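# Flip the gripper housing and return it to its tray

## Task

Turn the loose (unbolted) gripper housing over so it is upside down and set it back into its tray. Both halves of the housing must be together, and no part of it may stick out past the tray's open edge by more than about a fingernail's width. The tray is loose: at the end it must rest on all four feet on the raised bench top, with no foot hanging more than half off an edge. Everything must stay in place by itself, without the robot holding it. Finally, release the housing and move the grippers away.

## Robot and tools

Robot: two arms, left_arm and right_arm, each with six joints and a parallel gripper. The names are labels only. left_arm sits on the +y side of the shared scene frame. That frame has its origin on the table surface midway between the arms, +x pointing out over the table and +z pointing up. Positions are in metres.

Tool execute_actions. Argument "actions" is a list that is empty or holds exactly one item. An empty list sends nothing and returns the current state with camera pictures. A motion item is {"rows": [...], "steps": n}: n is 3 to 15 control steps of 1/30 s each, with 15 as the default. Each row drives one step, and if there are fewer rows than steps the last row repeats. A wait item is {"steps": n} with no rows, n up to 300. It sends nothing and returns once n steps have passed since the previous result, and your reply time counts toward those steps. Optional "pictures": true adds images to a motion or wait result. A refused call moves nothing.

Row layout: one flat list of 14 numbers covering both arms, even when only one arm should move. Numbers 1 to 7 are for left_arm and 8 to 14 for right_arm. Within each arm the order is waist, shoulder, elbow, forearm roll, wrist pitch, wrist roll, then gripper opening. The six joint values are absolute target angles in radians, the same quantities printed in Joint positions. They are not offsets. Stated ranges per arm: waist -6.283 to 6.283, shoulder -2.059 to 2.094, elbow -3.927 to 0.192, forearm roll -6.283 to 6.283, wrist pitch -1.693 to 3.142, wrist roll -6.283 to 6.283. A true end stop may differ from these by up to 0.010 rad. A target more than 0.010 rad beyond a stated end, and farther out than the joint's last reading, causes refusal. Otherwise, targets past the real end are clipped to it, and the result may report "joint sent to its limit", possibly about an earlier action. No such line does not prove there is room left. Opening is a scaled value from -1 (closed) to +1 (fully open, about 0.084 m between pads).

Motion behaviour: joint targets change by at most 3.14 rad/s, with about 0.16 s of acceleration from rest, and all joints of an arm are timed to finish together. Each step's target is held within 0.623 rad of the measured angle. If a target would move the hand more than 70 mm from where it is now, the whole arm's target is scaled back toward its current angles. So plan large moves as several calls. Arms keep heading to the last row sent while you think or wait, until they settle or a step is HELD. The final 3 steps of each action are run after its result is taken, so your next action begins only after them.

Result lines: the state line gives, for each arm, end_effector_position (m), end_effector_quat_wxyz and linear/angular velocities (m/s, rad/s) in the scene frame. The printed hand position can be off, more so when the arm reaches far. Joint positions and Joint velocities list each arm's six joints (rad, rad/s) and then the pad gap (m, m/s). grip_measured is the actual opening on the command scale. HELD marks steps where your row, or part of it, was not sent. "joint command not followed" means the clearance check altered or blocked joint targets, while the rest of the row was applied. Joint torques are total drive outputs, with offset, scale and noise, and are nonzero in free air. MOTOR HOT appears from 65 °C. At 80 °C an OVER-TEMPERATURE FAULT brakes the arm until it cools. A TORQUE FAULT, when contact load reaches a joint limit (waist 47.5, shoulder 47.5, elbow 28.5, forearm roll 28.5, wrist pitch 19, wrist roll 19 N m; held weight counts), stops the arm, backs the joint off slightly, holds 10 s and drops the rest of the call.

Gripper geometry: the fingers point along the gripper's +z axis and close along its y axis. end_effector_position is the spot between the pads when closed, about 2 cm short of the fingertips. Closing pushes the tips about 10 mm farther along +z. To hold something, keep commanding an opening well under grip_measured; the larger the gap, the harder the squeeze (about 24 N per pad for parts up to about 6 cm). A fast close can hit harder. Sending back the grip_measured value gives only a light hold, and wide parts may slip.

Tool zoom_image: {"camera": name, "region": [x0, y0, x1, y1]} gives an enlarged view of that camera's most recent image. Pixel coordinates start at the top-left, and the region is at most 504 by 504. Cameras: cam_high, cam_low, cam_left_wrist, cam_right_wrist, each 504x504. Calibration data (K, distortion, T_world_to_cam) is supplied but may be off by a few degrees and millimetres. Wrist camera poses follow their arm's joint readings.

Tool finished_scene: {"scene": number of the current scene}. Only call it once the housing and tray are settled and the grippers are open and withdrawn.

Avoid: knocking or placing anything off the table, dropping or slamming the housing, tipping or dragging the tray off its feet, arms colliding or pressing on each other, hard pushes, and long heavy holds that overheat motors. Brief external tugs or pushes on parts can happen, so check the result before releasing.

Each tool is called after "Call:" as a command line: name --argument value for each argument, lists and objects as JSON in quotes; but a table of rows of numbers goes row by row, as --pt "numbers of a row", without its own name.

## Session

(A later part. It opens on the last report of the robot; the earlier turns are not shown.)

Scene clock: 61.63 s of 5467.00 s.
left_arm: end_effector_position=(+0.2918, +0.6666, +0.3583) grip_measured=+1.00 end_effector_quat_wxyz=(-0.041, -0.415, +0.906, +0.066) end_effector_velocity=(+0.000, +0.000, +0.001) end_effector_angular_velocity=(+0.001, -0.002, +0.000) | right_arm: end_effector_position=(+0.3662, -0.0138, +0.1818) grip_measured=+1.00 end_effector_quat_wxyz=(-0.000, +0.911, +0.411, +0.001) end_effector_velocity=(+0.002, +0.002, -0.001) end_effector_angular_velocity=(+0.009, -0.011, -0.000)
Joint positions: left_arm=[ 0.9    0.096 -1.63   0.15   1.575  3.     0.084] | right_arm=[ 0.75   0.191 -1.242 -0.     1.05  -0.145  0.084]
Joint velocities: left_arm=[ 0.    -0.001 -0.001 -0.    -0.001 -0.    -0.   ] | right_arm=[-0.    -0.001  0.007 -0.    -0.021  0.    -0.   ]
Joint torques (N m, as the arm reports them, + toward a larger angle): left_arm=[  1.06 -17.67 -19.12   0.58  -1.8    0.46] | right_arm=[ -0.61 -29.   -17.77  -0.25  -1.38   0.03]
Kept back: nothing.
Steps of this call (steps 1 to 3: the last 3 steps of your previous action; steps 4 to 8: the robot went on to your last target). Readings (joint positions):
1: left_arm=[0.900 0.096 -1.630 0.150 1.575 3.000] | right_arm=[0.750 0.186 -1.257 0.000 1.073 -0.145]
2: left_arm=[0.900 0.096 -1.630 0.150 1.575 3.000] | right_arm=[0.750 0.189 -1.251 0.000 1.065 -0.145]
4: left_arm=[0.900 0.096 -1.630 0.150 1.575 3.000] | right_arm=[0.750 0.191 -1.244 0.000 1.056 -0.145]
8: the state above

Call:
execute_actions --actions '[{"rows":[[0.9,0.096,-1.63,0.15,1.575,3.0,1,0.750,0.192,-1.24,0,1.048,-0.145,0.9],[0.9,0.096,-1.63,0.15,1.575,3.0,1,0.750,0.192,-1.24,0,1.048,-0.145,0.8],[0.9,0.096,-1.63,0.15,1.575,3.0,1,0.750,0.192,-1.24,0,1.048,-0.145,0.7],[0.9,0.096,-1.63,0.15,1.575,3.0,1,0.750,0.192,-1.24,0,1.048,-0.145,0.6],[0.9,0.096,-1.63,0.15,1.575,3.0,1,0.750,0.192,-1.24,0,1.048,-0.145,0.5],[0.9,0.096,-1.63,0.15,1.575,3.0,1,0.750,0.192,-1.24,0,1.048,-0.145,0.4],[0.9,0.096,-1.63,0.15,1.575,3.0,1,0.750,0.192,-1.24,0,1.048,-0.145,0.3],[0.9,0.096,-1.63,0.15,1.575,3.0,1,0.750,0.192,-1.24,0,1.048,-0.145,0.2],[0.9,0.096,-1.63,0.15,1.575,3.0,1,0.750,0.192,-1.24,0,1.048,-0.145,0.0]],"steps":15}]'

Call:
execute_actions --actions '[{"steps":15}]'

Call:
execute_actions --actions '[{"rows":[[0.9,0.096,-1.63,0.15,1.575,3.0,1,0.750,0.192,-1.24,0,1.048,-0.145,1],[0.9,0.096,-1.63,0.15,1.575,3.0,1,0.750,0.192,-1.24,0,1.048,-0.145,1],[0.9,0.096,-1.63,0.15,1.575,3.0,1,0.750,0.192,-1.24,0,1.048,-0.145,1],[0.9,0.096,-1.63,0.15,1.575,3.0,1,0.750,0.192,-1.24,0,1.048,-0.145,1],[0.9,0.096,-1.63,0.15,1.575,3.0,1,0.750,0.192,-1.24,0,1.048,-0.145,1],[0.9,0.096,-1.63,0.15,1.575,3.0,1,0.750,0.192,-1.24,0,1.048,-0.145,1],[0.9,0.096,-1.63,0.15,1.575,3.0,1,0.750,0.1514,-1.3484,0,1.197,-0.145,1]],"steps":15}]'

Call:
execute_actions --actions '[{"rows":[[0.9,0.096,-1.63,0.15,1.575,3.0,1,0.82,0.14,-1.52,0,1.38,1.571,1]],"steps":15}]'

Call:
execute_actions --actions '[{"steps":14}]' --pictures true

Scene clock: 62.37 s of 5467.00 s.
left_arm: end_effector_position=(+0.2918, +0.6666, +0.3583) grip_measured=+1.00 end_effector_quat_wxyz=(-0.041, -0.415, +0.906, +0.066) end_effector_velocity=(+0.001, -0.000, +0.000) end_effector_angular_velocity=(+0.001, -0.002, -0.002) | right_arm: end_effector_position=(+0.3669, -0.0133, +0.1826) grip_measured=+0.53 end_effector_quat_wxyz=(-0.001, +0.912, +0.411, +0.002) end_effector_velocity=(-0.000, -0.002, -0.007) end_effector_angular_velocity=(-0.008, +0.006, +0.001)
Joint positions: left_arm=[ 0.9    0.096 -1.63   0.15   1.575  3.     0.084] | right_arm=[ 0.75   0.19  -1.242  0.     1.047 -0.145  0.066]
Joint velocities: left_arm=[-0.002  0.    -0.001 -0.    -0.001 -0.    -0.   ] | right_arm=[-0.002  0.008  0.007 -0.003 -0.005 -0.001  0.003]
Joint torques (N m, as the arm reports them, + toward a larger angle): left_arm=[  1.2  -17.74 -19.12   0.61  -1.77   0.5 ] | right_arm=[ -0.05 -23.51 -13.55  -0.5   -0.52   0.07]
Steps of this call (steps 1 to 10: the robot went on to your last target; steps 11 to 22: the first 12 steps of this action). Readings (joint positions):
11: left_arm=[0.900 0.096 -1.630 0.150 1.575 3.000] | right_arm=[0.750 0.192 -1.240 -0.000 1.048 -0.145]
12: left_arm=[0.900 0.096 -1.630 0.150 1.575 3.000] | right_arm=[0.750 0.192 -1.240 -0.000 1.048 -0.145]
14: left_arm=[0.900 0.096 -1.630 0.150 1.575 3.000] | right_arm=[0.750 0.192 -1.240 0.000 1.048 -0.145]
18: left_arm=[0.900 0.096 -1.630 0.150 1.575 3.000] | right_arm=[0.750 0.190 -1.243 0.001 1.048 -0.145]
22: the state above

Scene clock: 62.87 s of 5467.00 s.
left_arm: end_effector_position=(+0.2918, +0.6666, +0.3583) grip_measured=+1.00 end_effector_quat_wxyz=(-0.041, -0.415, +0.906, +0.066) end_effector_velocity=(+0.000, -0.000, -0.000) end_effector_angular_velocity=(+0.001, +0.001, -0.001) | right_arm: end_effector_position=(+0.3666, -0.0138, +0.1813) grip_measured=+0.54 end_effector_quat_wxyz=(-0.000, +0.912, +0.411, +0.001) end_effector_velocity=(-0.001, -0.000, -0.001) end_effector_angular_velocity=(-0.002, +0.002, +0.001)
Joint positions: left_arm=[ 0.9    0.096 -1.63   0.15   1.575  3.     0.084] | right_arm=[ 0.75   0.192 -1.241 -0.     1.047 -0.145  0.067]
Joint velocities: left_arm=[-0.001  0.     0.     0.001 -0.     0.     0.   ] | right_arm=[ 0.001  0.     0.001 -0.     0.001  0.     0.   ]
Joint torques (N m, as the arm reports them, + toward a larger angle): left_arm=[  1.29 -17.71 -19.21   0.7   -1.87   0.43] | right_arm=[  2.94 -22.21 -11.46  -0.04   0.47   0.  ]
Kept back: nothing.
Steps of this call (steps 1 to 3: the last 3 steps of your previous action; steps 4 to 15: the robot went on to your last target). Readings (joint positions):
1: left_arm=[0.900 0.096 -1.630 0.150 1.575 3.000] | right_arm=[0.750 0.191 -1.242 0.000 1.047 -0.145]
2: left_arm=[0.900 0.096 -1.630 0.150 1.575 3.000] | right_arm=[0.750 0.191 -1.242 0.000 1.047 -0.145]
4: left_arm=[0.900 0.096 -1.630 0.150 1.575 3.000] | right_arm=[0.750 0.191 -1.242 -0.000 1.047 -0.145]
8: left_arm=[0.900 0.096 -1.630 0.150 1.575 3.000] | right_arm=[0.750 0.191 -1.241 -0.000 1.047 -0.145]
15: the state above
All arms were judged still, so your last target was given up. Only a new action makes them travel on or press farther. Fingers that are still opening or closing keep moving.

Scene clock: 63.27 s of 5467.00 s.
left_arm: end_effector_position=(+0.2918, +0.6666, +0.3583) grip_measured=+1.00 end_effector_quat_wxyz=(-0.041, -0.415, +0.906, +0.066) end_effector_velocity=(+0.001, -0.000, -0.000) end_effector_angular_velocity=(-0.001, -0.001, -0.001) | right_arm: end_effector_position=(+0.3667, -0.0132, +0.2175) grip_measured=+1.00 end_effector_quat_wxyz=(+0.000, +0.911, +0.411, -0.001) end_effector_velocity=(+0.055, +0.045, +0.354) end_effector_angular_velocity=(+0.215, -0.256, -0.001)
Joint positions: left_arm=[ 0.9    0.096 -1.63   0.15   1.575  3.     0.084] | right_arm=[ 0.75   0.165 -1.314  0.     1.15  -0.145  0.084]
Joint velocities: left_arm=[-0.001 -0.     0.001 -0.001 -0.001 -0.     0.   ] | right_arm=[-0.001 -0.272 -0.605 -0.001  0.543  0.     0.   ]
Joint torques (N m, as the arm reports them, + toward a larger angle): left_arm=[  1.56 -17.62 -19.15   0.68  -1.82   0.48] | right_arm=[ -0.69 -20.23 -12.41  -0.13  -1.53   0.26]
Steps of this call (steps 1 to 12: the first 12 steps of this action). Readings (joint positions):
1: left_arm=[0.900 0.096 -1.630 0.150 1.575 3.000] | right_arm=[0.750 0.192 -1.241 -0.000 1.047 -0.145]
2: left_arm=[0.900 0.096 -1.630 0.150 1.575 3.000] | right_arm=[0.750 0.192 -1.240 0.000 1.048 -0.145]
4: left_arm=[0.900 0.096 -1.630 0.150 1.575 3.000] | right_arm=[0.751 0.195 -1.234 0.000 1.050 -0.145]
8: left_arm=[0.900 0.096 -1.630 0.150 1.575 3.000] | right_arm=[0.751 0.193 -1.239 0.000 1.056 -0.145]
12: the state above

Scene clock: 63.77 s of 5467.00 s.
left_arm: end_effector_position=(+0.2918, +0.6666, +0.3583) grip_measured=+1.00 end_effector_quat_wxyz=(-0.041, -0.415, +0.906, +0.066) end_effector_velocity=(-0.000, +0.000, +0.000) end_effector_angular_velocity=(+0.002, +0.001, +0.000) | right_arm: end_effector_position=(+0.3471, +0.0116, +0.2936) grip_measured=+1.00 end_effector_quat_wxyz=(-0.002, +0.995, +0.096, +0.003) end_effector_velocity=(-0.044, +0.031, +0.092) end_effector_angular_velocity=(-0.003, +0.029, -2.717)
Joint positions: left_arm=[ 0.9    0.096 -1.63   0.15   1.575  3.     0.084] | right_arm=[ 0.811  0.14  -1.497  0.     1.351  0.571  0.084]
Joint velocities: left_arm=[-0.     0.    -0.001  0.002  0.001 -0.     0.   ] | right_arm=[ 0.102 -0.013 -0.25  -0.001  0.286  2.82  -0.   ]
Joint torques (N m, as the arm reports them, + toward a larger angle): left_arm=[  1.42 -17.53 -19.25   0.63  -1.75   0.6 ] | right_arm=[ -4.34 -23.92 -15.32  -0.66  -1.29  -0.15]
Steps of this call (steps 1 to 3: the last 3 steps of your previous action; steps 4 to 15: the first 12 steps of this action). Readings (joint positions):
4: left_arm=[0.900 0.096 -1.630 0.150 1.575 3.000] | right_arm=[0.750 0.151 -1.346 -0.000 1.187 -0.145]
5: left_arm=[0.900 0.096 -1.630 0.150 1.575 3.000] | right_arm=[0.751 0.152 -1.347 -0.000 1.192 -0.139]
7: left_arm=[0.900 0.096 -1.630 0.150 1.575 3.000] | right_arm=[0.755 0.153 -1.357 -0.000 1.211 -0.090]
11: left_arm=[0.900 0.096 -1.630 0.150 1.575 3.000] | right_arm=[0.785 0.147 -1.434 0.000 1.289 0.194]
15: the state above

Scene clock: 64.23 s of 5467.00 s.
left_arm: end_effector_position=(+0.2918, +0.6666, +0.3583) grip_measured=+1.00 end_effector_quat_wxyz=(-0.041, -0.415, +0.906, +0.066) end_effector_velocity=(+0.001, +0.000, +0.000) end_effector_angular_velocity=(+0.002, -0.001, -0.001) | right_arm: end_effector_position=(+0.3426, +0.0137, +0.3006) grip_measured=+1.00 end_effector_quat_wxyz=(+0.000, +0.926, -0.377, -0.000) end_effector_velocity=(-0.001, +0.002, +0.002) end_effector_angular_velocity=(+0.003, -0.003, -0.300)
Joint positions: left_arm=[ 0.9    0.096 -1.63   0.15   1.575  3.     0.084] | right_arm=[ 0.82   0.14  -1.52  -0.     1.38   1.545  0.084]
Joint velocities: left_arm=[-0.001  0.    -0.     0.    -0.002 -0.    -0.   ] | right_arm=[ 0.003 -0.002 -0.004  0.     0.001  0.303  0.   ]
Joint torques (N m, as the arm reports them, + toward a larger angle): left_arm=[  1.24 -17.76 -19.07   0.63  -1.87   0.45] | right_arm=[ -1.49 -28.66 -18.31  -0.57  -1.39  -0.01]
Kept back: nothing.
Steps of this call (steps 1 to 3: the last 3 steps of your previous action; steps 4 to 14: the robot went on to your last target). Readings (joint positions):
1: left_arm=[0.900 0.096 -1.630 0.150 1.575 3.000] | right_arm=[0.814 0.139 -1.504 0.000 1.359 0.665]
2: left_arm=[0.900 0.096 -1.630 0.150 1.575 3.000] | right_arm=[0.816 0.140 -1.508 0.000 1.365 0.760]
4: left_arm=[0.900 0.096 -1.630 0.150 1.575 3.000] | right_arm=[0.818 0.140 -1.513 0.000 1.373 0.948]
8: left_arm=[0.900 0.096 -1.630 0.150 1.575 3.000] | right_arm=[0.819 0.141 -1.517 -0.000 1.379 1.311]
14: the state above
camera_calibration (this result's frames):
cam_left_wrist: T_world_to_cam=[[-0.750421, 0.646678, 0.136659, -0.223899], [0.648342, 0.760397, -0.0380654, -0.613186], [-0.128531, 0.0600369, -0.989887, 0.4792], [0, 0, 0, 1]] pos_world=[0.291128, 0.582285, 0.48161]
cam_right_wrist: T_world_to_cam=[[-0.702606, -0.711139, 0.0250293, 0.269928], [-0.71145, 0.702715, -0.00561284, 0.306796], [-0.013597, -0.0217507, -0.999671, 0.433215], [0, 0, 0, 1]] pos_world=[0.413814, -0.0142109, 0.428038]

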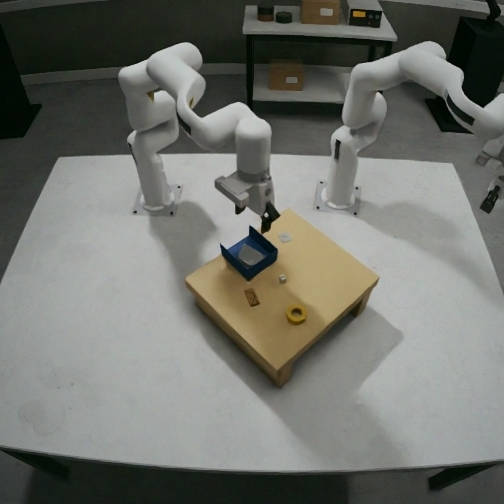

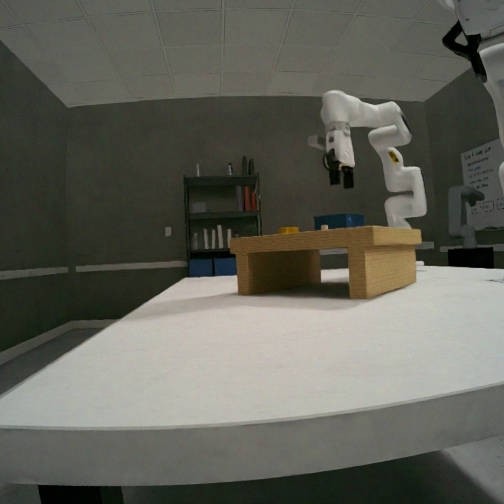

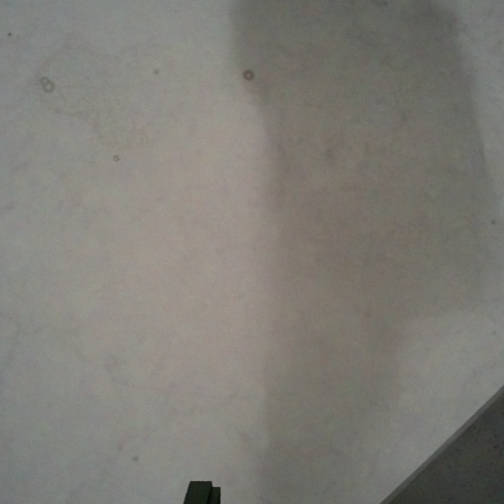

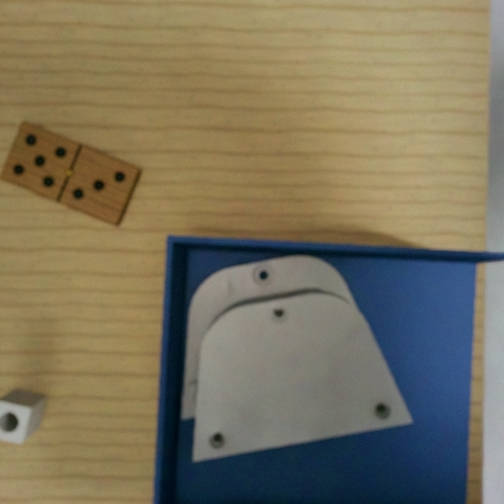

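Call:
execute_actions --actions '[{"rows":[[0.9,0.096,-1.63,0.15,1.575,3.0,1,0.750,0.14,-1.38,0,1.24,-0.145,1]],"steps":15}]'

Call:
execute_actions --actions '[{"steps":12}]'

Call:
execute_actions --actions '[{"rows":[[0.9,0.096,-1.63,0.15,1.575,3.0,1,0.750,0.1514,-1.3484,0,1.197,-0.145,1],[0.9,0.096,-1.63,0.15,1.575,3.0,1,0.750,0.1514,-1.3484,0,1.197,-0.145,1],[0.9,0.096,-1.63,0.15,1.575,3.0,1,0.750,0.159,-1.329,0,1.17,-0.145,1],[0.9,0.096,-1.63,0.15,1.575,3.0,1,0.750,0.159,-1.329,0,1.17,-0.145,1],[0.9,0.096,-1.63,0.15,1.575,3.0,1,0.750,0.166,-1.31,0,1.144,-0.145,1],[0.9,0.096,-1.63,0.15,1.575,3.0,1,0.750,0.166,-1.31,0,1.144,-0.145,1],[0.9,0.096,-1.63,0.15,1.575,3.0,1,0.750,0.174,-1.29,0,1.116,-0.145,1],[0.9,0.096,-1.63,0.15,1.575,3.0,1,0.750,0.174,-1.29,0,1.116,-0.145,1],[0.9,0.096,-1.63,0.15,1.575,3.0,1,0.750,0.182,-1.267,0,1.085,-0.145,1]],"steps":15}]'

Call:
execute_actions --actions '[{"rows":[[0.9,0.096,-1.63,0.15,1.575,3.0,1,0.750,0.182,-1.267,0,1.085,-0.145,1],[0.9,0.096,-1.63,0.15,1.575,3.0,1,0.750,0.182,-1.267,0,1.085,-0.145,0.9],[0.9,0.096,-1.63,0.15,1.575,3.0,1,0.750,0.182,-1.267,0,1.085,-0.145,0.8],[0.9,0.096,-1.63,0.15,1.575,3.0,1,0.750,0.182,-1.267,0,1.085,-0.145,0.7],[0.9,0.096,-1.63,0.15,1.575,3.0,1,0.750,0.182,-1.267,0,1.085,-0.145,0.6],[0.9,0.096,-1.63,0.15,1.575,3.0,1,0.750,0.182,-1.267,0,1.085,-0.145,0.5],[0.9,0.096,-1.63,0.15,1.575,3.0,1,0.750,0.182,-1.267,0,1.085,-0.145,0.4],[0.9,0.096,-1.63,0.15,1.575,3.0,1,0.750,0.182,-1.267,0,1.085,-0.145,0.3],[0.9,0.096,-1.63,0.15,1.575,3.0,1,0.750,0.182,-1.267,0,1.085,-0.145,0.2],[0.9,0.096,-1.63,0.15,1.575,3.0,1,0.750,0.182,-1.267,0,1.085,-0.145,0.0]],"steps":15}]'

Call:
execute_actions --actions '[{"steps":15}]' --pictures true

Scene clock: 65.10 s of 5467.00 s.
left_arm: end_effector_position=(+0.2918, +0.6666, +0.3583) grip_measured=+1.00 end_effector_quat_wxyz=(-0.041, -0.415, +0.906, +0.066) end_effector_velocity=(-0.000, +0.001, +0.000) end_effector_angular_velocity=(+0.003, +0.002, -0.000) | right_arm: end_effector_position=(+0.3623, -0.0109, +0.2571) grip_measured=+1.00 end_effector_quat_wxyz=(+0.002, +0.997, -0.071, -0.002) end_effector_velocity=(+0.032, -0.042, -0.068) end_effector_angular_velocity=(+0.024, -0.002, +2.716)
Joint positions: left_arm=[ 0.9    0.096 -1.63   0.15   1.575  3.     0.084] | right_arm=[ 0.759  0.142 -1.398 -0.     1.262  0.855  0.084]
Joint velocities: left_arm=[-0.    -0.    -0.     0.004 -0.001 -0.     0.   ] | right_arm=[-0.103 -0.004  0.204  0.002 -0.217 -2.821  0.   ]
Joint torques (N m, as the arm reports them, + toward a larger angle): left_arm=[  1.25 -17.98 -19.07   0.69  -1.87   0.52] | right_arm=[  2.26 -32.36 -20.53  -0.54  -1.54   0.12]
Steps of this call (steps 1 to 14: the robot went on to your last target; steps 15 to 26: the first 12 steps of this action). Readings (joint positions):
15: left_arm=[0.900 0.096 -1.630 0.150 1.575 3.000] | right_arm=[0.820 0.140 -1.520 0.000 1.380 1.570]
16: left_arm=[0.900 0.096 -1.630 0.150 1.575 3.000] | right_arm=[0.820 0.140 -1.519 0.000 1.379 1.565]
18: left_arm=[0.900 0.096 -1.630 0.150 1.575 3.000] | right_arm=[0.815 0.139 -1.509 0.000 1.367 1.516]
22: left_arm=[0.900 0.096 -1.630 0.150 1.575 3.000] | right_arm=[0.785 0.140 -1.449 -0.000 1.309 1.232]
26: the state above

Scene clock: 65.50 s of 5467.00 s.
left_arm: end_effector_position=(+0.2918, +0.6666, +0.3583) grip_measured=+1.00 end_effector_quat_wxyz=(-0.041, -0.415, +0.906, +0.066) end_effector_velocity=(-0.000, +0.000, -0.000) end_effector_angular_velocity=(+0.000, +0.001, +0.000) | right_arm: end_effector_position=(+0.3655, -0.0141, +0.2521) grip_measured=+1.00 end_effector_quat_wxyz=(-0.000, +0.923, +0.385, +0.000) end_effector_velocity=(+0.001, -0.002, -0.003) end_effector_angular_velocity=(-0.003, +0.002, +0.682)
Joint positions: left_arm=[ 0.9    0.096 -1.63   0.15   1.575  3.     0.084] | right_arm=[ 0.75   0.14  -1.381  0.     1.24  -0.088  0.084]
Joint velocities: left_arm=[ 0.001 -0.     0.001  0.001 -0.     0.    -0.   ] | right_arm=[-0.004  0.002  0.004 -0.001 -0.003 -0.686  0.   ]
Joint torques (N m, as the arm reports them, + toward a larger angle): left_arm=[  1.45 -17.54 -19.06   0.67  -1.82   0.38] | right_arm=[ -0.87 -29.37 -18.36  -0.51  -1.7    0.55]
Kept back: nothing.
Steps of this call (steps 1 to 3: the last 3 steps of your previous action; steps 4 to 12: the robot went on to your last target). Readings (joint positions):
1: left_arm=[0.900 0.096 -1.630 0.150 1.575 3.000] | right_arm=[0.756 0.141 -1.393 -0.000 1.256 0.760]
2: left_arm=[0.900 0.096 -1.630 0.150 1.575 3.000] | right_arm=[0.754 0.141 -1.389 -0.000 1.251 0.666]
4: left_arm=[0.900 0.096 -1.630 0.150 1.575 3.000] | right_arm=[0.752 0.140 -1.385 -0.000 1.245 0.478]
8: left_arm=[0.900 0.096 -1.630 0.150 1.575 3.000] | right_arm=[0.751 0.140 -1.382 0.000 1.241 0.114]
12: the state above

Scene clock: 65.90 s of 5467.00 s.
left_arm: end_effector_position=(+0.2918, +0.6666, +0.3583) grip_measured=+1.00 end_effector_quat_wxyz=(-0.041, -0.415, +0.906, +0.066) end_effector_velocity=(-0.000, -0.000, -0.000) end_effector_angular_velocity=(-0.001, +0.001, +0.001) | right_arm: end_effector_position=(+0.3665, -0.0135, +0.2019) grip_measured=+1.00 end_effector_quat_wxyz=(+0.000, +0.912, +0.411, -0.001) end_effector_velocity=(-0.011, -0.009, -0.120) end_effector_angular_velocity=(-0.030, +0.036, +0.008)
Joint positions: left_arm=[ 0.9    0.096 -1.63   0.15   1.575  3.     0.084] | right_arm=[ 0.75   0.177 -1.283  0.     1.109 -0.144  0.084]
Joint velocities: left_arm=[ 0.     0.001 -0.    -0.     0.001 -0.    -0.   ] | right_arm=[ 0.001  0.089  0.226  0.    -0.268 -0.007 -0.   ]
Joint torques (N m, as the arm reports them, + toward a larger angle): left_arm=[  1.36 -17.45 -19.2    0.49  -1.8    0.46] | right_arm=[ -0.92 -33.58 -20.05  -0.66  -1.48   0.14]
Steps of this call (steps 1 to 12: the first 12 steps of this action). Readings (joint positions):
1: left_arm=[0.900 0.096 -1.630 0.150 1.575 3.000] | right_arm=[0.750 0.140 -1.380 0.000 1.240 -0.107]
2: left_arm=[0.900 0.096 -1.630 0.150 1.575 3.000] | right_arm=[0.750 0.140 -1.378 -0.000 1.234 -0.119]
4: left_arm=[0.900 0.096 -1.630 0.150 1.575 3.000] | right_arm=[0.750 0.145 -1.363 -0.000 1.212 -0.133]
8: left_arm=[0.900 0.096 -1.630 0.150 1.575 3.000] | right_arm=[0.750 0.162 -1.321 0.000 1.161 -0.142]
12: the state above

Scene clock: 66.40 s of 5467.00 s.
left_arm: end_effector_position=(+0.2918, +0.6666, +0.3583) grip_measured=+1.00 end_effector_quat_wxyz=(-0.041, -0.415, +0.906, +0.066) end_effector_velocity=(+0.000, +0.000, +0.000) end_effector_angular_velocity=(-0.000, -0.002, +0.001) | right_arm: end_effector_position=(+0.3705, -0.0132, +0.1993) grip_measured=+0.10 end_effector_quat_wxyz=(-0.001, +0.912, +0.410, +0.006) end_effector_velocity=(+0.012, +0.004, +0.015) end_effector_angular_velocity=(+0.028, -0.036, -0.006)
Joint positions: left_arm=[ 0.9    0.096 -1.63   0.15   1.575  3.     0.084] | right_arm=[ 0.746  0.178 -1.274 -0.002  1.083 -0.145  0.048]
Joint velocities: left_arm=[ 0.001 -0.    -0.001 -0.001 -0.    -0.    -0.   ] | right_arm=[-0.008 -0.01  -0.022 -0.003 -0.014 -0.001 -0.071]
Joint torques (N m, as the arm reports them, + toward a larger angle): left_arm=[  1.14 -17.7  -19.18   0.56  -1.76   0.43] | right_arm=[ 12.57 -16.89  -9.1    1.46   0.35  -0.09]
Steps of this call (steps 1 to 3: the last 3 steps of your previous action; steps 4 to 15: the first 12 steps of this action). Readings (joint positions):
4: left_arm=[0.900 0.096 -1.630 0.150 1.575 3.000] | right_arm=[0.750 0.181 -1.270 0.000 1.090 -0.145]
5: left_arm=[0.900 0.096 -1.630 0.150 1.575 3.000] | right_arm=[0.750 0.181 -1.269 0.000 1.088 -0.145]
7: left_arm=[0.900 0.096 -1.630 0.150 1.575 3.000] | right_arm=[0.750 0.181 -1.269 -0.000 1.086 -0.145]
11: left_arm=[0.900 0.096 -1.630 0.150 1.575 3.000] | right_arm=[0.749 0.180 -1.270 -0.001 1.085 -0.145]
15: the state above

Scene clock: 66.90 s of 5467.00 s.
left_arm: end_effector_position=(+0.2918, +0.6666, +0.3583) grip_measured=+1.00 end_effector_quat_wxyz=(-0.041, -0.415, +0.906, +0.066) end_effector_velocity=(-0.001, +0.001, -0.000) end_effector_angular_velocity=(+0.000, +0.001, +0.002) | right_arm: end_effector_position=(+0.3703, -0.0130, +0.1985) grip_measured=+0.01 end_effector_quat_wxyz=(-0.001, +0.912, +0.410, +0.005) end_effector_velocity=(+0.001, -0.001, -0.001) end_effector_angular_velocity=(-0.000, +0.008, -0.006)
Joint positions: left_arm=[ 0.9    0.096 -1.63   0.15   1.575  3.     0.084] | right_arm=[ 0.747  0.18  -1.275 -0.001  1.084 -0.145  0.044]
Joint velocities: left_arm=[ 0.002 -0.     0.     0.     0.     0.    -0.   ] | right_arm=[-0.004  0.007 -0.007  0.005  0.006 -0.001  0.   ]
Joint torques (N m, as the arm reports them, + toward a larger angle): left_arm=[  1.27 -17.54 -19.22   0.8   -1.85   0.51] | right_arm=[24.   -8.84 -2.32  3.23  2.16 -0.37]
Kept back: nothing.
Steps of this call (steps 1 to 3: the last 3 steps of your previous action; steps 4 to 15: the robot went on to your last target). Readings (joint positions):
1: left_arm=[0.900 0.096 -1.630 0.150 1.575 3.000] | right_arm=[0.746 0.178 -1.274 -0.002 1.083 -0.145]
2: left_arm=[0.900 0.096 -1.630 0.150 1.575 3.000] | right_arm=[0.746 0.178 -1.274 -0.002 1.082 -0.145]
4: left_arm=[0.900 0.096 -1.630 0.150 1.575 3.000] | right_arm=[0.746 0.178 -1.274 -0.002 1.082 -0.145]
8: left_arm=[0.900 0.096 -1.630 0.150 1.575 3.000] | right_arm=[0.746 0.179 -1.273 -0.002 1.082 -0.145]
15: the state above
All arms were judged still, so your last target was given up. Only a new action makes them travel on or press farther. Fingers that are still opening or closing keep moving.
camera_calibration (this result's frames):
cam_left_wrist: T_world_to_cam=[[-0.750421, 0.646678, 0.136659, -0.223899], [0.648342, 0.760397, -0.0380652, -0.613186], [-0.128531, 0.0600369, -0.989887, 0.4792], [0, 0, 0, 1]] pos_world=[0.291128, 0.582285, 0.48161]
cam_right_wrist: T_world_to_cam=[[0.742765, -0.669014, 0.0268373, -0.261989], [-0.668858, -0.743223, -0.0157505, 0.312105], [0.0304834, -0.00625143, -0.999516, 0.314783], [0, 0, 0, 1]] pos_world=[0.393754, 0.0586567, 0.326577]

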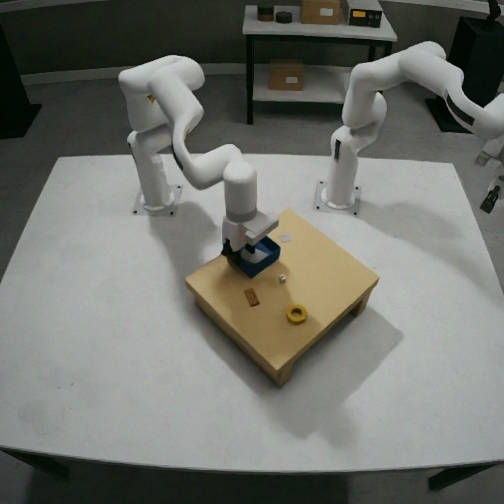

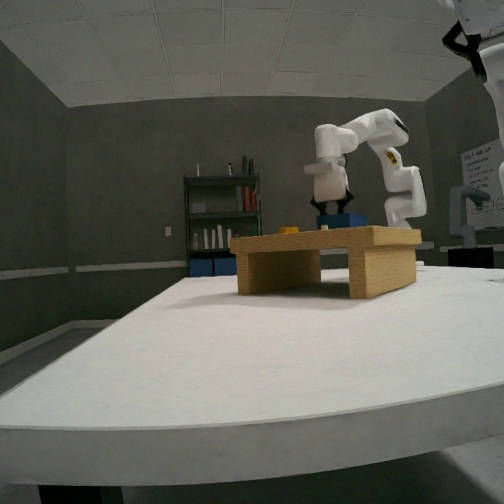

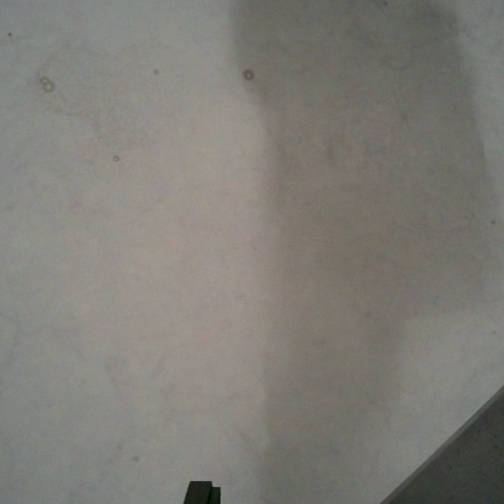

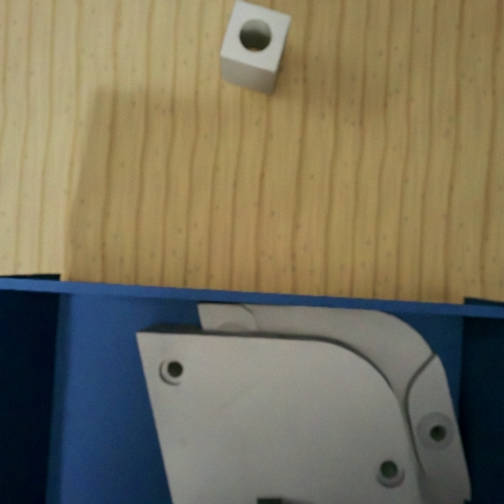

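Call:
execute_actions --actions '[{"rows":[[0.9,0.096,-1.63,0,0.15,1.575,1,0.750,0.182,-1.267,0,1.085,-0.145,1]],"steps":12}]'

Call:
execute_actions --actions '[{"rows":[[0.9,0.096,-1.63,0,0.15,1.575,1,0.78,0.14,-1.52,0,1.38,1.571,1]],"steps":15}]'

Call:
execute_actions --actions '[{"steps":15}]' --pictures true

Scene clock: 67.80 s of 5467.00 s.
left_arm: end_effector_position=(+0.3649, +0.7030, +0.3913) grip_measured=+1.00 end_effector_quat_wxyz=(+0.138, -0.549, +0.822, +0.056) end_effector_velocity=(+0.332, +0.185, +0.246) end_effector_angular_velocity=(+0.627, -1.880, +1.492) | right_arm: end_effector_position=(+0.3617, -0.0149, +0.1865) grip_measured=+1.00 end_effector_quat_wxyz=(+0.002, +0.911, +0.413, -0.010) end_effector_velocity=(+0.025, +0.001, +0.028) end_effector_angular_velocity=(+0.040, -0.068, -0.019)
Joint positions: left_arm=[ 0.9    0.096 -1.63   0.079  1.244  2.669  0.084] | right_arm=[ 0.753  0.189 -1.258  0.002  1.089 -0.145  0.084]
Joint velocities: left_arm=[-0.    -0.005 -0.007 -0.281 -1.693 -1.691 -0.   ] | right_arm=[-0.025 -0.022 -0.038 -0.016 -0.017  0.001  0.001]
Joint torques (N m, as the arm reports them, + toward a larger angle): left_arm=[  1.34 -18.34 -20.     0.95  -2.2    0.65] | right_arm=[ -0.15 -32.05 -19.3   -0.59  -1.79   0.06]
Steps of this call (steps 1 to 18: nothing new was sent; steps 19 to 27: the first 9 steps of this action). Readings (joint positions):
19: left_arm=[0.900 0.096 -1.630 0.150 1.575 3.000] | right_arm=[0.747 0.182 -1.275 0.001 1.086 -0.145]
20: left_arm=[0.900 0.096 -1.630 0.149 1.569 2.994] | right_arm=[0.751 0.184 -1.271 0.003 1.087 -0.145]
22: left_arm=[0.900 0.096 -1.629 0.137 1.521 2.945] | right_arm=[0.756 0.186 -1.267 0.005 1.087 -0.145]
26: left_arm=[0.900 0.096 -1.630 0.089 1.301 2.726] | right_arm=[0.754 0.189 -1.257 0.002 1.089 -0.145]
27: the state above

Scene clock: 68.30 s of 5467.00 s.
left_arm: end_effector_position=(+0.4626, +0.7669, +0.5746) grip_measured=+1.00 end_effector_quat_wxyz=(-0.517, +0.716, -0.441, +0.156) end_effector_velocity=(+0.050, +0.034, +0.440) end_effector_angular_velocity=(-0.094, -2.339, +0.684) | right_arm: end_effector_position=(+0.3612, -0.0012, +0.2811) grip_measured=+1.00 end_effector_quat_wxyz=(-0.002, +0.995, +0.102, +0.002) end_effector_velocity=(-0.033, +0.008, +0.192) end_effector_angular_velocity=(+0.006, +0.016, -2.742)
Joint positions: left_arm=[ 0.9    0.096 -1.63   0.011  0.392  1.817  0.084] | right_arm=[ 0.774  0.147 -1.471  0.     1.318  0.523  0.084]
Joint velocities: left_arm=[-0.001 -0.001  0.    -0.08  -1.688 -1.686  0.   ] | right_arm=[ 0.054 -0.078 -0.448 -0.001  0.534  2.796  0.   ]
Joint torques (N m, as the arm reports them, + toward a larger angle): left_arm=[  1.49 -18.45 -20.31   0.48  -2.5    0.57] | right_arm=[ -1.77 -24.31 -15.1   -0.16  -1.55  -0.03]
Steps of this call (steps 1 to 3: the last 3 steps of your previous action; steps 4 to 15: the first 12 steps of this action). Readings (joint positions):
4: left_arm=[0.900 0.096 -1.630 0.050 1.018 2.443] | right_arm=[0.751 0.185 -1.264 0.001 1.087 -0.145]
5: left_arm=[0.900 0.096 -1.630 0.044 0.961 2.386] | right_arm=[0.751 0.184 -1.267 0.000 1.089 -0.139]
7: left_arm=[0.900 0.096 -1.630 0.035 0.847 2.272] | right_arm=[0.753 0.182 -1.284 0.000 1.112 -0.090]
11: left_arm=[0.900 0.096 -1.630 0.022 0.620 2.045] | right_arm=[0.765 0.164 -1.384 0.000 1.222 0.169]
15: the state above

Scene clock: 68.80 s of 5467.00 s.
left_arm: end_effector_position=(+0.4637, +0.7674, +0.6372) grip_measured=+1.00 end_effector_quat_wxyz=(-0.581, +0.701, -0.320, +0.261) end_effector_velocity=(-0.001, -0.002, +0.009) end_effector_angular_velocity=(+0.005, -0.024, +0.001) | right_arm: end_effector_position=(+0.3567, -0.0015, +0.3004) grip_measured=+1.00 end_effector_quat_wxyz=(+0.000, +0.918, -0.397, -0.000) end_effector_velocity=(+0.000, +0.000, +0.004) end_effector_angular_velocity=(+0.003, -0.004, -0.251)
Joint positions: left_arm=[ 0.9    0.096 -1.63   0.     0.151  1.576  0.084] | right_arm=[ 0.78   0.14  -1.519  0.     1.38   1.549  0.084]
Joint velocities: left_arm=[-0.001 -0.003 -0.005 -0.002 -0.013 -0.01   0.   ] | right_arm=[ 0.    -0.003 -0.005 -0.001  0.003  0.251  0.   ]
Joint torques (N m, as the arm reports them, + toward a larger angle): left_arm=[  1.58 -18.02 -20.02   0.33  -2.41   0.43] | right_arm=[ -0.45 -28.64 -18.29  -0.73  -1.66  -0.1 ]
Kept back: nothing.
Steps of this call (steps 1 to 3: the last 3 steps of your previous action; steps 4 to 15: the robot went on to your last target). Readings (joint positions):
1: left_arm=[0.900 0.096 -1.630 0.009 0.337 1.762] | right_arm=[0.776 0.145 -1.484 0.000 1.334 0.617]
2: left_arm=[0.900 0.096 -1.631 0.006 0.286 1.711] | right_arm=[0.777 0.143 -1.494 0.000 1.347 0.711]
4: left_arm=[0.900 0.095 -1.631 0.003 0.213 1.638] | right_arm=[0.779 0.142 -1.506 0.000 1.363 0.899]
8: left_arm=[0.900 0.096 -1.630 0.001 0.163 1.588] | right_arm=[0.780 0.141 -1.515 0.000 1.376 1.268]
15: the state above
camera_calibration (this result's frames):
cam_left_wrist: T_world_to_cam=[[-0.131053, -0.109312, -0.98533, 0.809645], [-0.645073, 0.76412, 0.0010265, -0.218716], [0.752799, 0.635745, -0.170654, -0.601197], [0, 0, 0, 1]] pos_world=[0.417598, 0.637837, 0.695395]
cam_right_wrist: T_world_to_cam=[[-0.733258, -0.679477, 0.025358, 0.279986], [-0.679789, 0.733386, -0.00559827, 0.316218], [-0.0147933, -0.0213431, -0.999663, 0.433309], [0, 0, 0, 1]] pos_world=[0.426674, -0.0324179, 0.427833]

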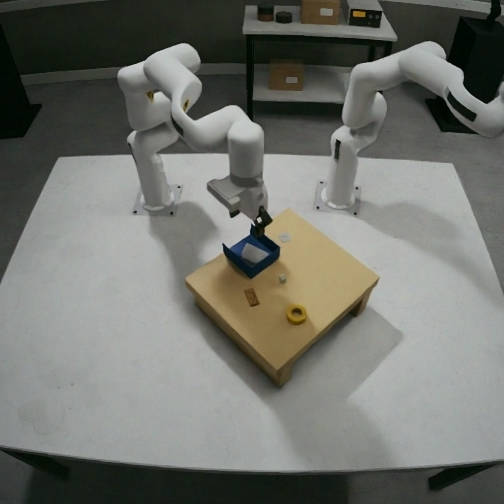

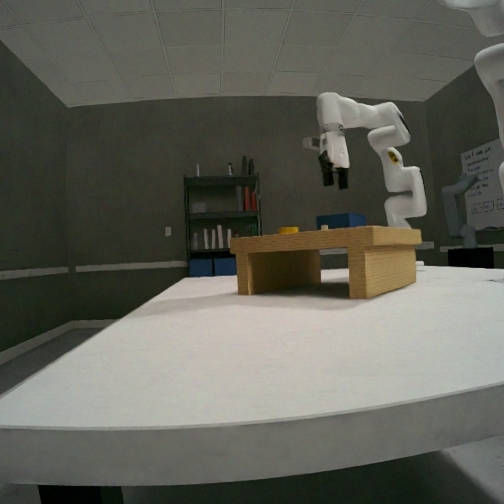

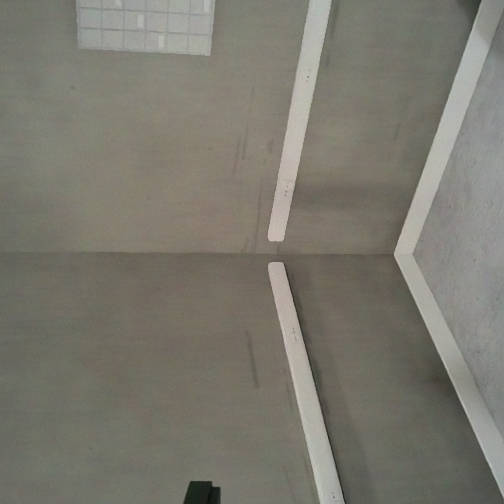

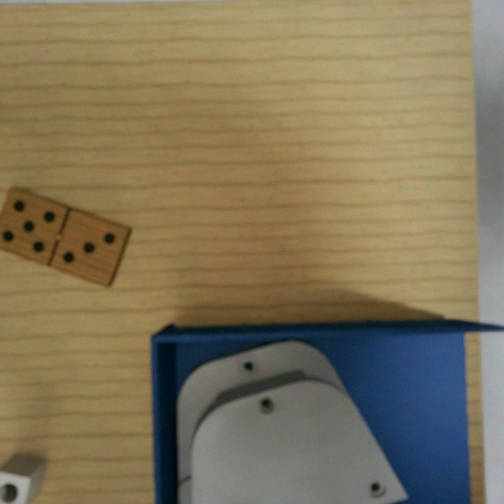

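Call:
execute_actions --actions '[{"rows":[[0.9,0.096,-1.63,0,0.15,1.575,1,0.88,0.14,-1.52,0,1.38,1.571,1]],"steps":15}]' --pictures true

Scene clock: 69.30 s of 5467.00 s.
left_arm: end_effector_position=(+0.4635, +0.7673, +0.6379) grip_measured=+1.00 end_effector_quat_wxyz=(-0.582, +0.701, -0.319, +0.262) end_effector_velocity=(+0.000, -0.000, +0.001) end_effector_angular_velocity=(+0.001, -0.000, -0.000) | right_arm: end_effector_position=(+0.3210, +0.0347, +0.3009) grip_measured=+1.00 end_effector_quat_wxyz=(+0.000, +0.932, -0.362, +0.000) end_effector_velocity=(-0.003, +0.003, +0.001) end_effector_angular_velocity=(+0.000, -0.002, +0.008)
Joint positions: left_arm=[ 0.9    0.096 -1.63   0.     0.15   1.575  0.084] | right_arm=[ 0.878  0.14  -1.52  -0.     1.38   1.571  0.084]
Joint velocities: left_arm=[-0.    -0.    -0.001  0.001  0.    -0.     0.   ] | right_arm=[ 0.009 -0.002 -0.    -0.001  0.     0.001 -0.   ]
Joint torques (N m, as the arm reports them, + toward a larger angle): left_arm=[  1.36 -18.39 -19.93   0.23  -2.37   0.36] | right_arm=[ -0.5  -29.01 -18.45  -0.37  -1.46   0.11]
Steps of this call (steps 1 to 3: the robot went on to your last target; steps 4 to 15: the first 12 steps of this action). Readings (joint positions):
4: left_arm=[0.900 0.096 -1.630 0.000 0.150 1.575] | right_arm=[0.780 0.140 -1.520 -0.000 1.380 1.566]
5: left_arm=[0.900 0.096 -1.630 0.000 0.150 1.575] | right_arm=[0.784 0.140 -1.520 -0.000 1.380 1.567]
7: left_arm=[0.900 0.096 -1.630 0.000 0.150 1.575] | right_arm=[0.817 0.140 -1.520 -0.001 1.380 1.569]
11: left_arm=[0.900 0.096 -1.630 0.000 0.150 1.575] | right_arm=[0.873 0.140 -1.520 0.001 1.380 1.570]
15: the state above
camera_calibration (this result's frames):
cam_left_wrist: T_world_to_cam=[[-0.12903, -0.108974, -0.985635, 0.809294], [-0.645221, 0.763996, -0.000002829, -0.217896], [0.753021, 0.635952, -0.168891, -0.602308], [0, 0, 0, 1]] pos_world=[0.417383, 0.637703, 0.695944]
cam_right_wrist: T_world_to_cam=[[-0.679402, -0.733358, 0.0244775, 0.263164], [-0.73366, 0.679493, -0.00565082, 0.284609], [-0.0124882, -0.0217973, -0.999684, 0.433347], [0, 0, 0, 1]] pos_world=[0.393012, 0.00904916, 0.428377]

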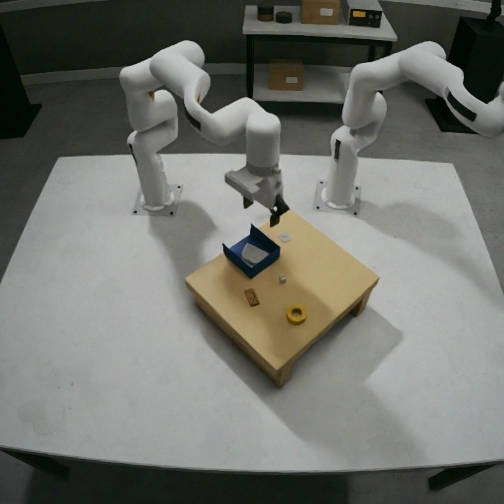

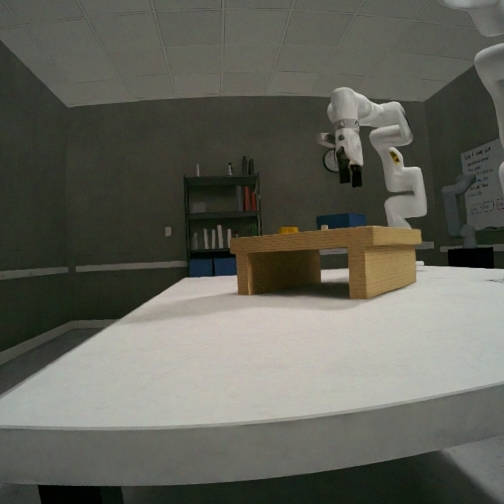

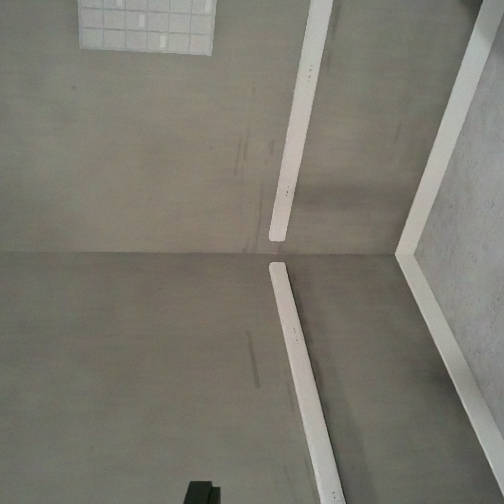

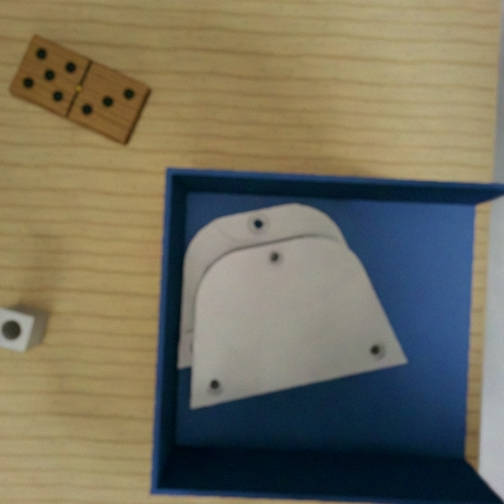

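Call:
execute_actions --actions '[{"rows":[[0.9,0.096,-1.63,0,0.15,1.575,1,0.784,0.199,-1.411,0,1.212,-0.314,0.67]],"steps":15}]'

Call:
execute_actions --actions '[{"steps":10}]'

Call:
execute_actions --actions '[{"rows":[[0.9,0.096,-1.63,0,0.15,1.575,1,0.784,0.232,-1.32,0,1.089,-0.314,0.67]],"steps":15}]'

Call:
execute_actions --actions '[{"rows":[[0.9,0.096,-1.63,0,0.15,1.575,1,0.784,0.232,-1.32,0,1.089,-0.314,0.3],[0.9,0.096,-1.63,0,0.15,1.575,1,0.784,0.232,-1.32,0,1.089,-0.314,0.3],[0.9,0.096,-1.63,0,0.15,1.575,1,0.784,0.232,-1.32,0,1.089,-0.314,0.3],[0.9,0.096,-1.63,0,0.15,1.575,1,0.784,0.232,-1.32,0,1.089,-0.314,-0.3]],"steps":15}]' --pictures true

Scene clock: 70.33 s of 5467.00 s.
left_arm: end_effector_position=(+0.4635, +0.7673, +0.6379) grip_measured=+1.00 end_effector_quat_wxyz=(-0.582, +0.701, -0.319, +0.262) end_effector_velocity=(-0.001, +0.001, +0.000) end_effector_angular_velocity=(+0.000, +0.000, +0.002) | right_arm: end_effector_position=(+0.3583, +0.0121, +0.2430) grip_measured=+0.67 end_effector_quat_wxyz=(+0.003, +0.999, -0.053, -0.003) end_effector_velocity=(+0.066, -0.043, -0.090) end_effector_angular_velocity=(+0.032, -0.003, +2.674)
Joint positions: left_arm=[ 0.9    0.096 -1.63  -0.     0.15   1.575  0.084] | right_arm=[ 0.797  0.193 -1.424 -0.     1.239  0.856  0.072]
Joint velocities: left_arm=[ 0.002  0.    -0.     0.     0.     0.    -0.   ] | right_arm=[-0.144  0.084  0.155 -0.    -0.263 -2.818  0.   ]
Joint torques (N m, as the arm reports them, + toward a larger angle): left_arm=[  1.05 -18.31 -19.9    0.35  -2.36   0.36] | right_arm=[  3.69 -36.63 -20.94  -0.32  -1.72   0.05]
Steps of this call (steps 1 to 3: the last 3 steps of your previous action; steps 4 to 15: the robot went on to your last target; steps 16 to 19: nothing new was sent; steps 20 to 31: the first 12 steps of this action). Readings (joint positions):
20: left_arm=[0.900 0.096 -1.630 0.000 0.150 1.575] | right_arm=[0.880 0.140 -1.520 0.000 1.380 1.571]
21: left_arm=[0.900 0.096 -1.630 -0.000 0.150 1.575] | right_arm=[0.879 0.140 -1.519 0.000 1.378 1.565]
23: left_arm=[0.900 0.096 -1.630 0.000 0.150 1.575] | right_arm=[0.873 0.143 -1.513 0.000 1.365 1.516]
27: left_arm=[0.900 0.096 -1.630 -0.000 0.150 1.575] | right_arm=[0.832 0.169 -1.465 -0.000 1.295 1.232]
31: the state above

Scene clock: 70.67 s of 5467.00 s.
left_arm: end_effector_position=(+0.4635, +0.7673, +0.6379) grip_measured=+1.00 end_effector_quat_wxyz=(-0.582, +0.701, -0.319, +0.262) end_effector_velocity=(+0.001, -0.001, +0.000) end_effector_angular_velocity=(-0.000, -0.002, -0.001) | right_arm: end_effector_position=(+0.3648, +0.0093, +0.2369) grip_measured=+0.67 end_effector_quat_wxyz=(-0.000, +0.920, +0.392, +0.001) end_effector_velocity=(+0.001, -0.002, -0.006) end_effector_angular_velocity=(-0.007, +0.003, +2.295)
Joint positions: left_arm=[ 0.9    0.096 -1.63   0.     0.15   1.575  0.084] | right_arm=[ 0.785  0.198 -1.412  0.     1.213 -0.068  0.072]
Joint velocities: left_arm=[-0.001  0.    -0.001 -0.001 -0.001 -0.     0.   ] | right_arm=[-0.004  0.005  0.01  -0.001 -0.008 -2.299  0.   ]
Joint torques (N m, as the arm reports them, + toward a larger angle): left_arm=[  1.29 -18.24 -20.06   0.31  -2.29   0.41] | right_arm=[ -0.96 -30.87 -18.19  -0.43  -1.62   0.93]
Kept back: nothing.
Steps of this call (steps 1 to 3: the last 3 steps of your previous action; steps 4 to 10: the robot went on to your last target). Readings (joint positions):
1: left_arm=[0.900 0.096 -1.630 0.000 0.150 1.575] | right_arm=[0.793 0.195 -1.420 -0.000 1.231 0.762]
2: left_arm=[0.900 0.096 -1.630 0.000 0.150 1.575] | right_arm=[0.790 0.196 -1.418 -0.000 1.226 0.668]
4: left_arm=[0.900 0.096 -1.630 -0.000 0.150 1.575] | right_arm=[0.787 0.197 -1.415 -0.000 1.219 0.480]
8: left_arm=[0.900 0.096 -1.630 -0.000 0.150 1.575] | right_arm=[0.785 0.198 -1.413 0.000 1.213 0.104]
10: the state above

Scene clock: 71.07 s of 5467.00 s.
left_arm: end_effector_position=(+0.4635, +0.7673, +0.6379) grip_measured=+1.00 end_effector_quat_wxyz=(-0.582, +0.701, -0.319, +0.262) end_effector_velocity=(+0.000, -0.000, +0.000) end_effector_angular_velocity=(+0.000, -0.001, -0.000) | right_arm: end_effector_position=(+0.3639, +0.0083, +0.1889) grip_measured=+0.67 end_effector_quat_wxyz=(+0.001, +0.866, +0.501, -0.003) end_effector_velocity=(+0.020, +0.015, +0.029) end_effector_angular_velocity=(+0.071, -0.079, +0.025)
Joint positions: left_arm=[ 0.9    0.096 -1.63  -0.     0.15   1.575  0.084] | right_arm=[ 0.784  0.233 -1.32   0.     1.093 -0.311  0.072]
Joint velocities: left_arm=[-0.    -0.    -0.001 -0.001 -0.     0.     0.   ] | right_arm=[-0.004 -0.025 -0.028 -0.001 -0.052 -0.028  0.   ]
Joint torques (N m, as the arm reports them, + toward a larger angle): left_arm=[  1.35 -18.06 -20.01   0.25  -2.3    0.35] | right_arm=[ -1.39 -31.26 -17.61  -0.36  -1.56  -0.11]
Steps of this call (steps 1 to 12: the first 12 steps of this action). Readings (joint positions):
1: left_arm=[0.900 0.096 -1.630 -0.000 0.150 1.575] | right_arm=[0.785 0.198 -1.412 0.000 1.212 -0.139]
2: left_arm=[0.900 0.096 -1.630 -0.000 0.150 1.575] | right_arm=[0.785 0.199 -1.410 0.000 1.208 -0.194]
4: left_arm=[0.900 0.096 -1.630 0.000 0.150 1.575] | right_arm=[0.784 0.206 -1.387 -0.000 1.170 -0.260]
8: left_arm=[0.900 0.096 -1.630 0.000 0.150 1.575] | right_arm=[0.784 0.230 -1.329 0.000 1.107 -0.303]
12: the state above

Scene clock: 71.57 s of 5467.00 s.
left_arm: end_effector_position=(+0.4635, +0.7673, +0.6379) grip_measured=+1.00 end_effector_quat_wxyz=(-0.582, +0.701, -0.319, +0.262) end_effector_velocity=(+0.000, -0.001, +0.000) end_effector_angular_velocity=(+0.001, -0.000, -0.001) | right_arm: end_effector_position=(+0.3654, +0.0097, +0.1914) grip_measured=-0.31 end_effector_quat_wxyz=(-0.000, +0.865, +0.502, +0.001) end_effector_velocity=(+0.000, +0.000, -0.000) end_effector_angular_velocity=(+0.001, -0.000, -0.001)
Joint positions: left_arm=[ 0.9    0.096 -1.63   0.     0.15   1.575  0.084] | right_arm=[ 0.784  0.23  -1.322  0.     1.089 -0.314  0.03 ]
Joint velocities: left_arm=[-0.001 -0.    -0.001  0.001  0.    -0.    -0.   ] | right_arm=[-0.001  0.001  0.     0.001 -0.002  0.    -0.   ]
Joint torques (N m, as the arm reports them, + toward a larger angle): left_arm=[  1.29 -18.26 -20.14   0.24  -2.3    0.35] | right_arm=[ -2.09 -24.96 -14.2   -0.61  -0.93   0.32]
Steps of this call (steps 1 to 3: the last 3 steps of your previous action; steps 4 to 15: the first 12 steps of this action). Readings (joint positions):
4: left_arm=[0.900 0.096 -1.630 0.000 0.150 1.575] | right_arm=[0.784 0.231 -1.321 0.000 1.090 -0.313]
5: left_arm=[0.900 0.096 -1.630 0.000 0.150 1.575] | right_arm=[0.784 0.231 -1.321 0.000 1.090 -0.313]
7: left_arm=[0.900 0.096 -1.630 -0.000 0.150 1.575] | right_arm=[0.784 0.232 -1.320 0.000 1.089 -0.314]
11: left_arm=[0.900 0.096 -1.630 -0.000 0.150 1.575] | right_arm=[0.784 0.230 -1.323 0.000 1.089 -0.314]
15: the state above
camera_calibration (this result's frames):
cam_left_wrist: T_world_to_cam=[[-0.128998, -0.108959, -0.985641, 0.809288], [-0.645223, 0.763995, -0.0000123284, -0.217888], [0.753025, 0.635956, -0.168857, -0.602326], [0, 0, 0, 1]] pos_world=[0.417377, 0.637698, 0.695957]
cam_right_wrist: T_world_to_cam=[[0.864152, -0.502607, 0.0250645, -0.28868], [-0.50256, -0.8645, -0.00859405, 0.264646], [0.0259877, -0.00516987, -0.999649, 0.309631], [0, 0, 0, 1]] pos_world=[0.374417, 0.0852941, 0.319032]

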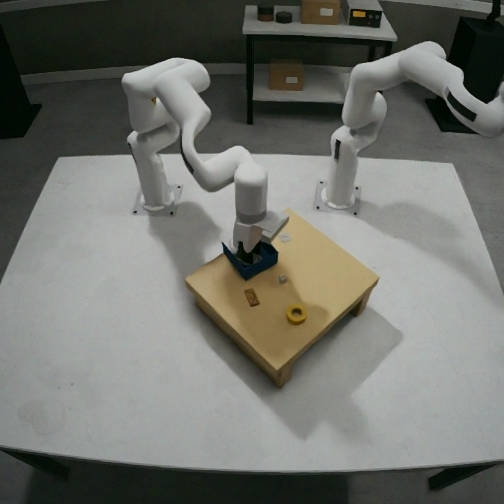

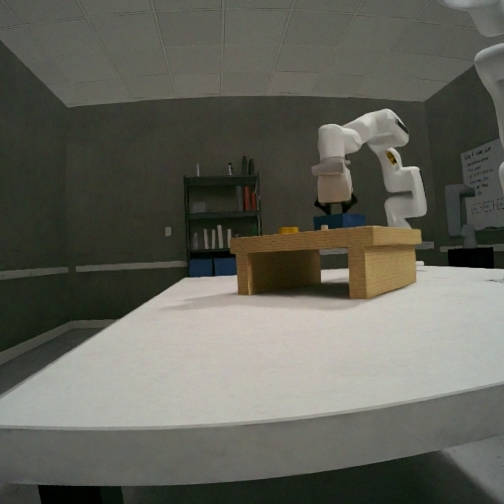

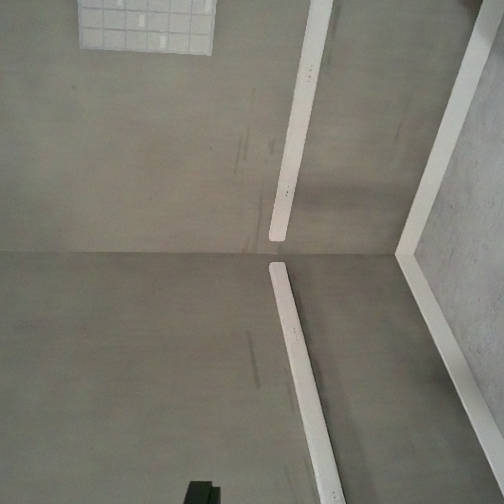

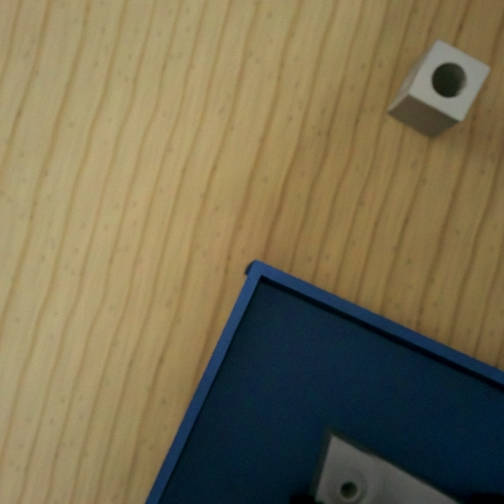

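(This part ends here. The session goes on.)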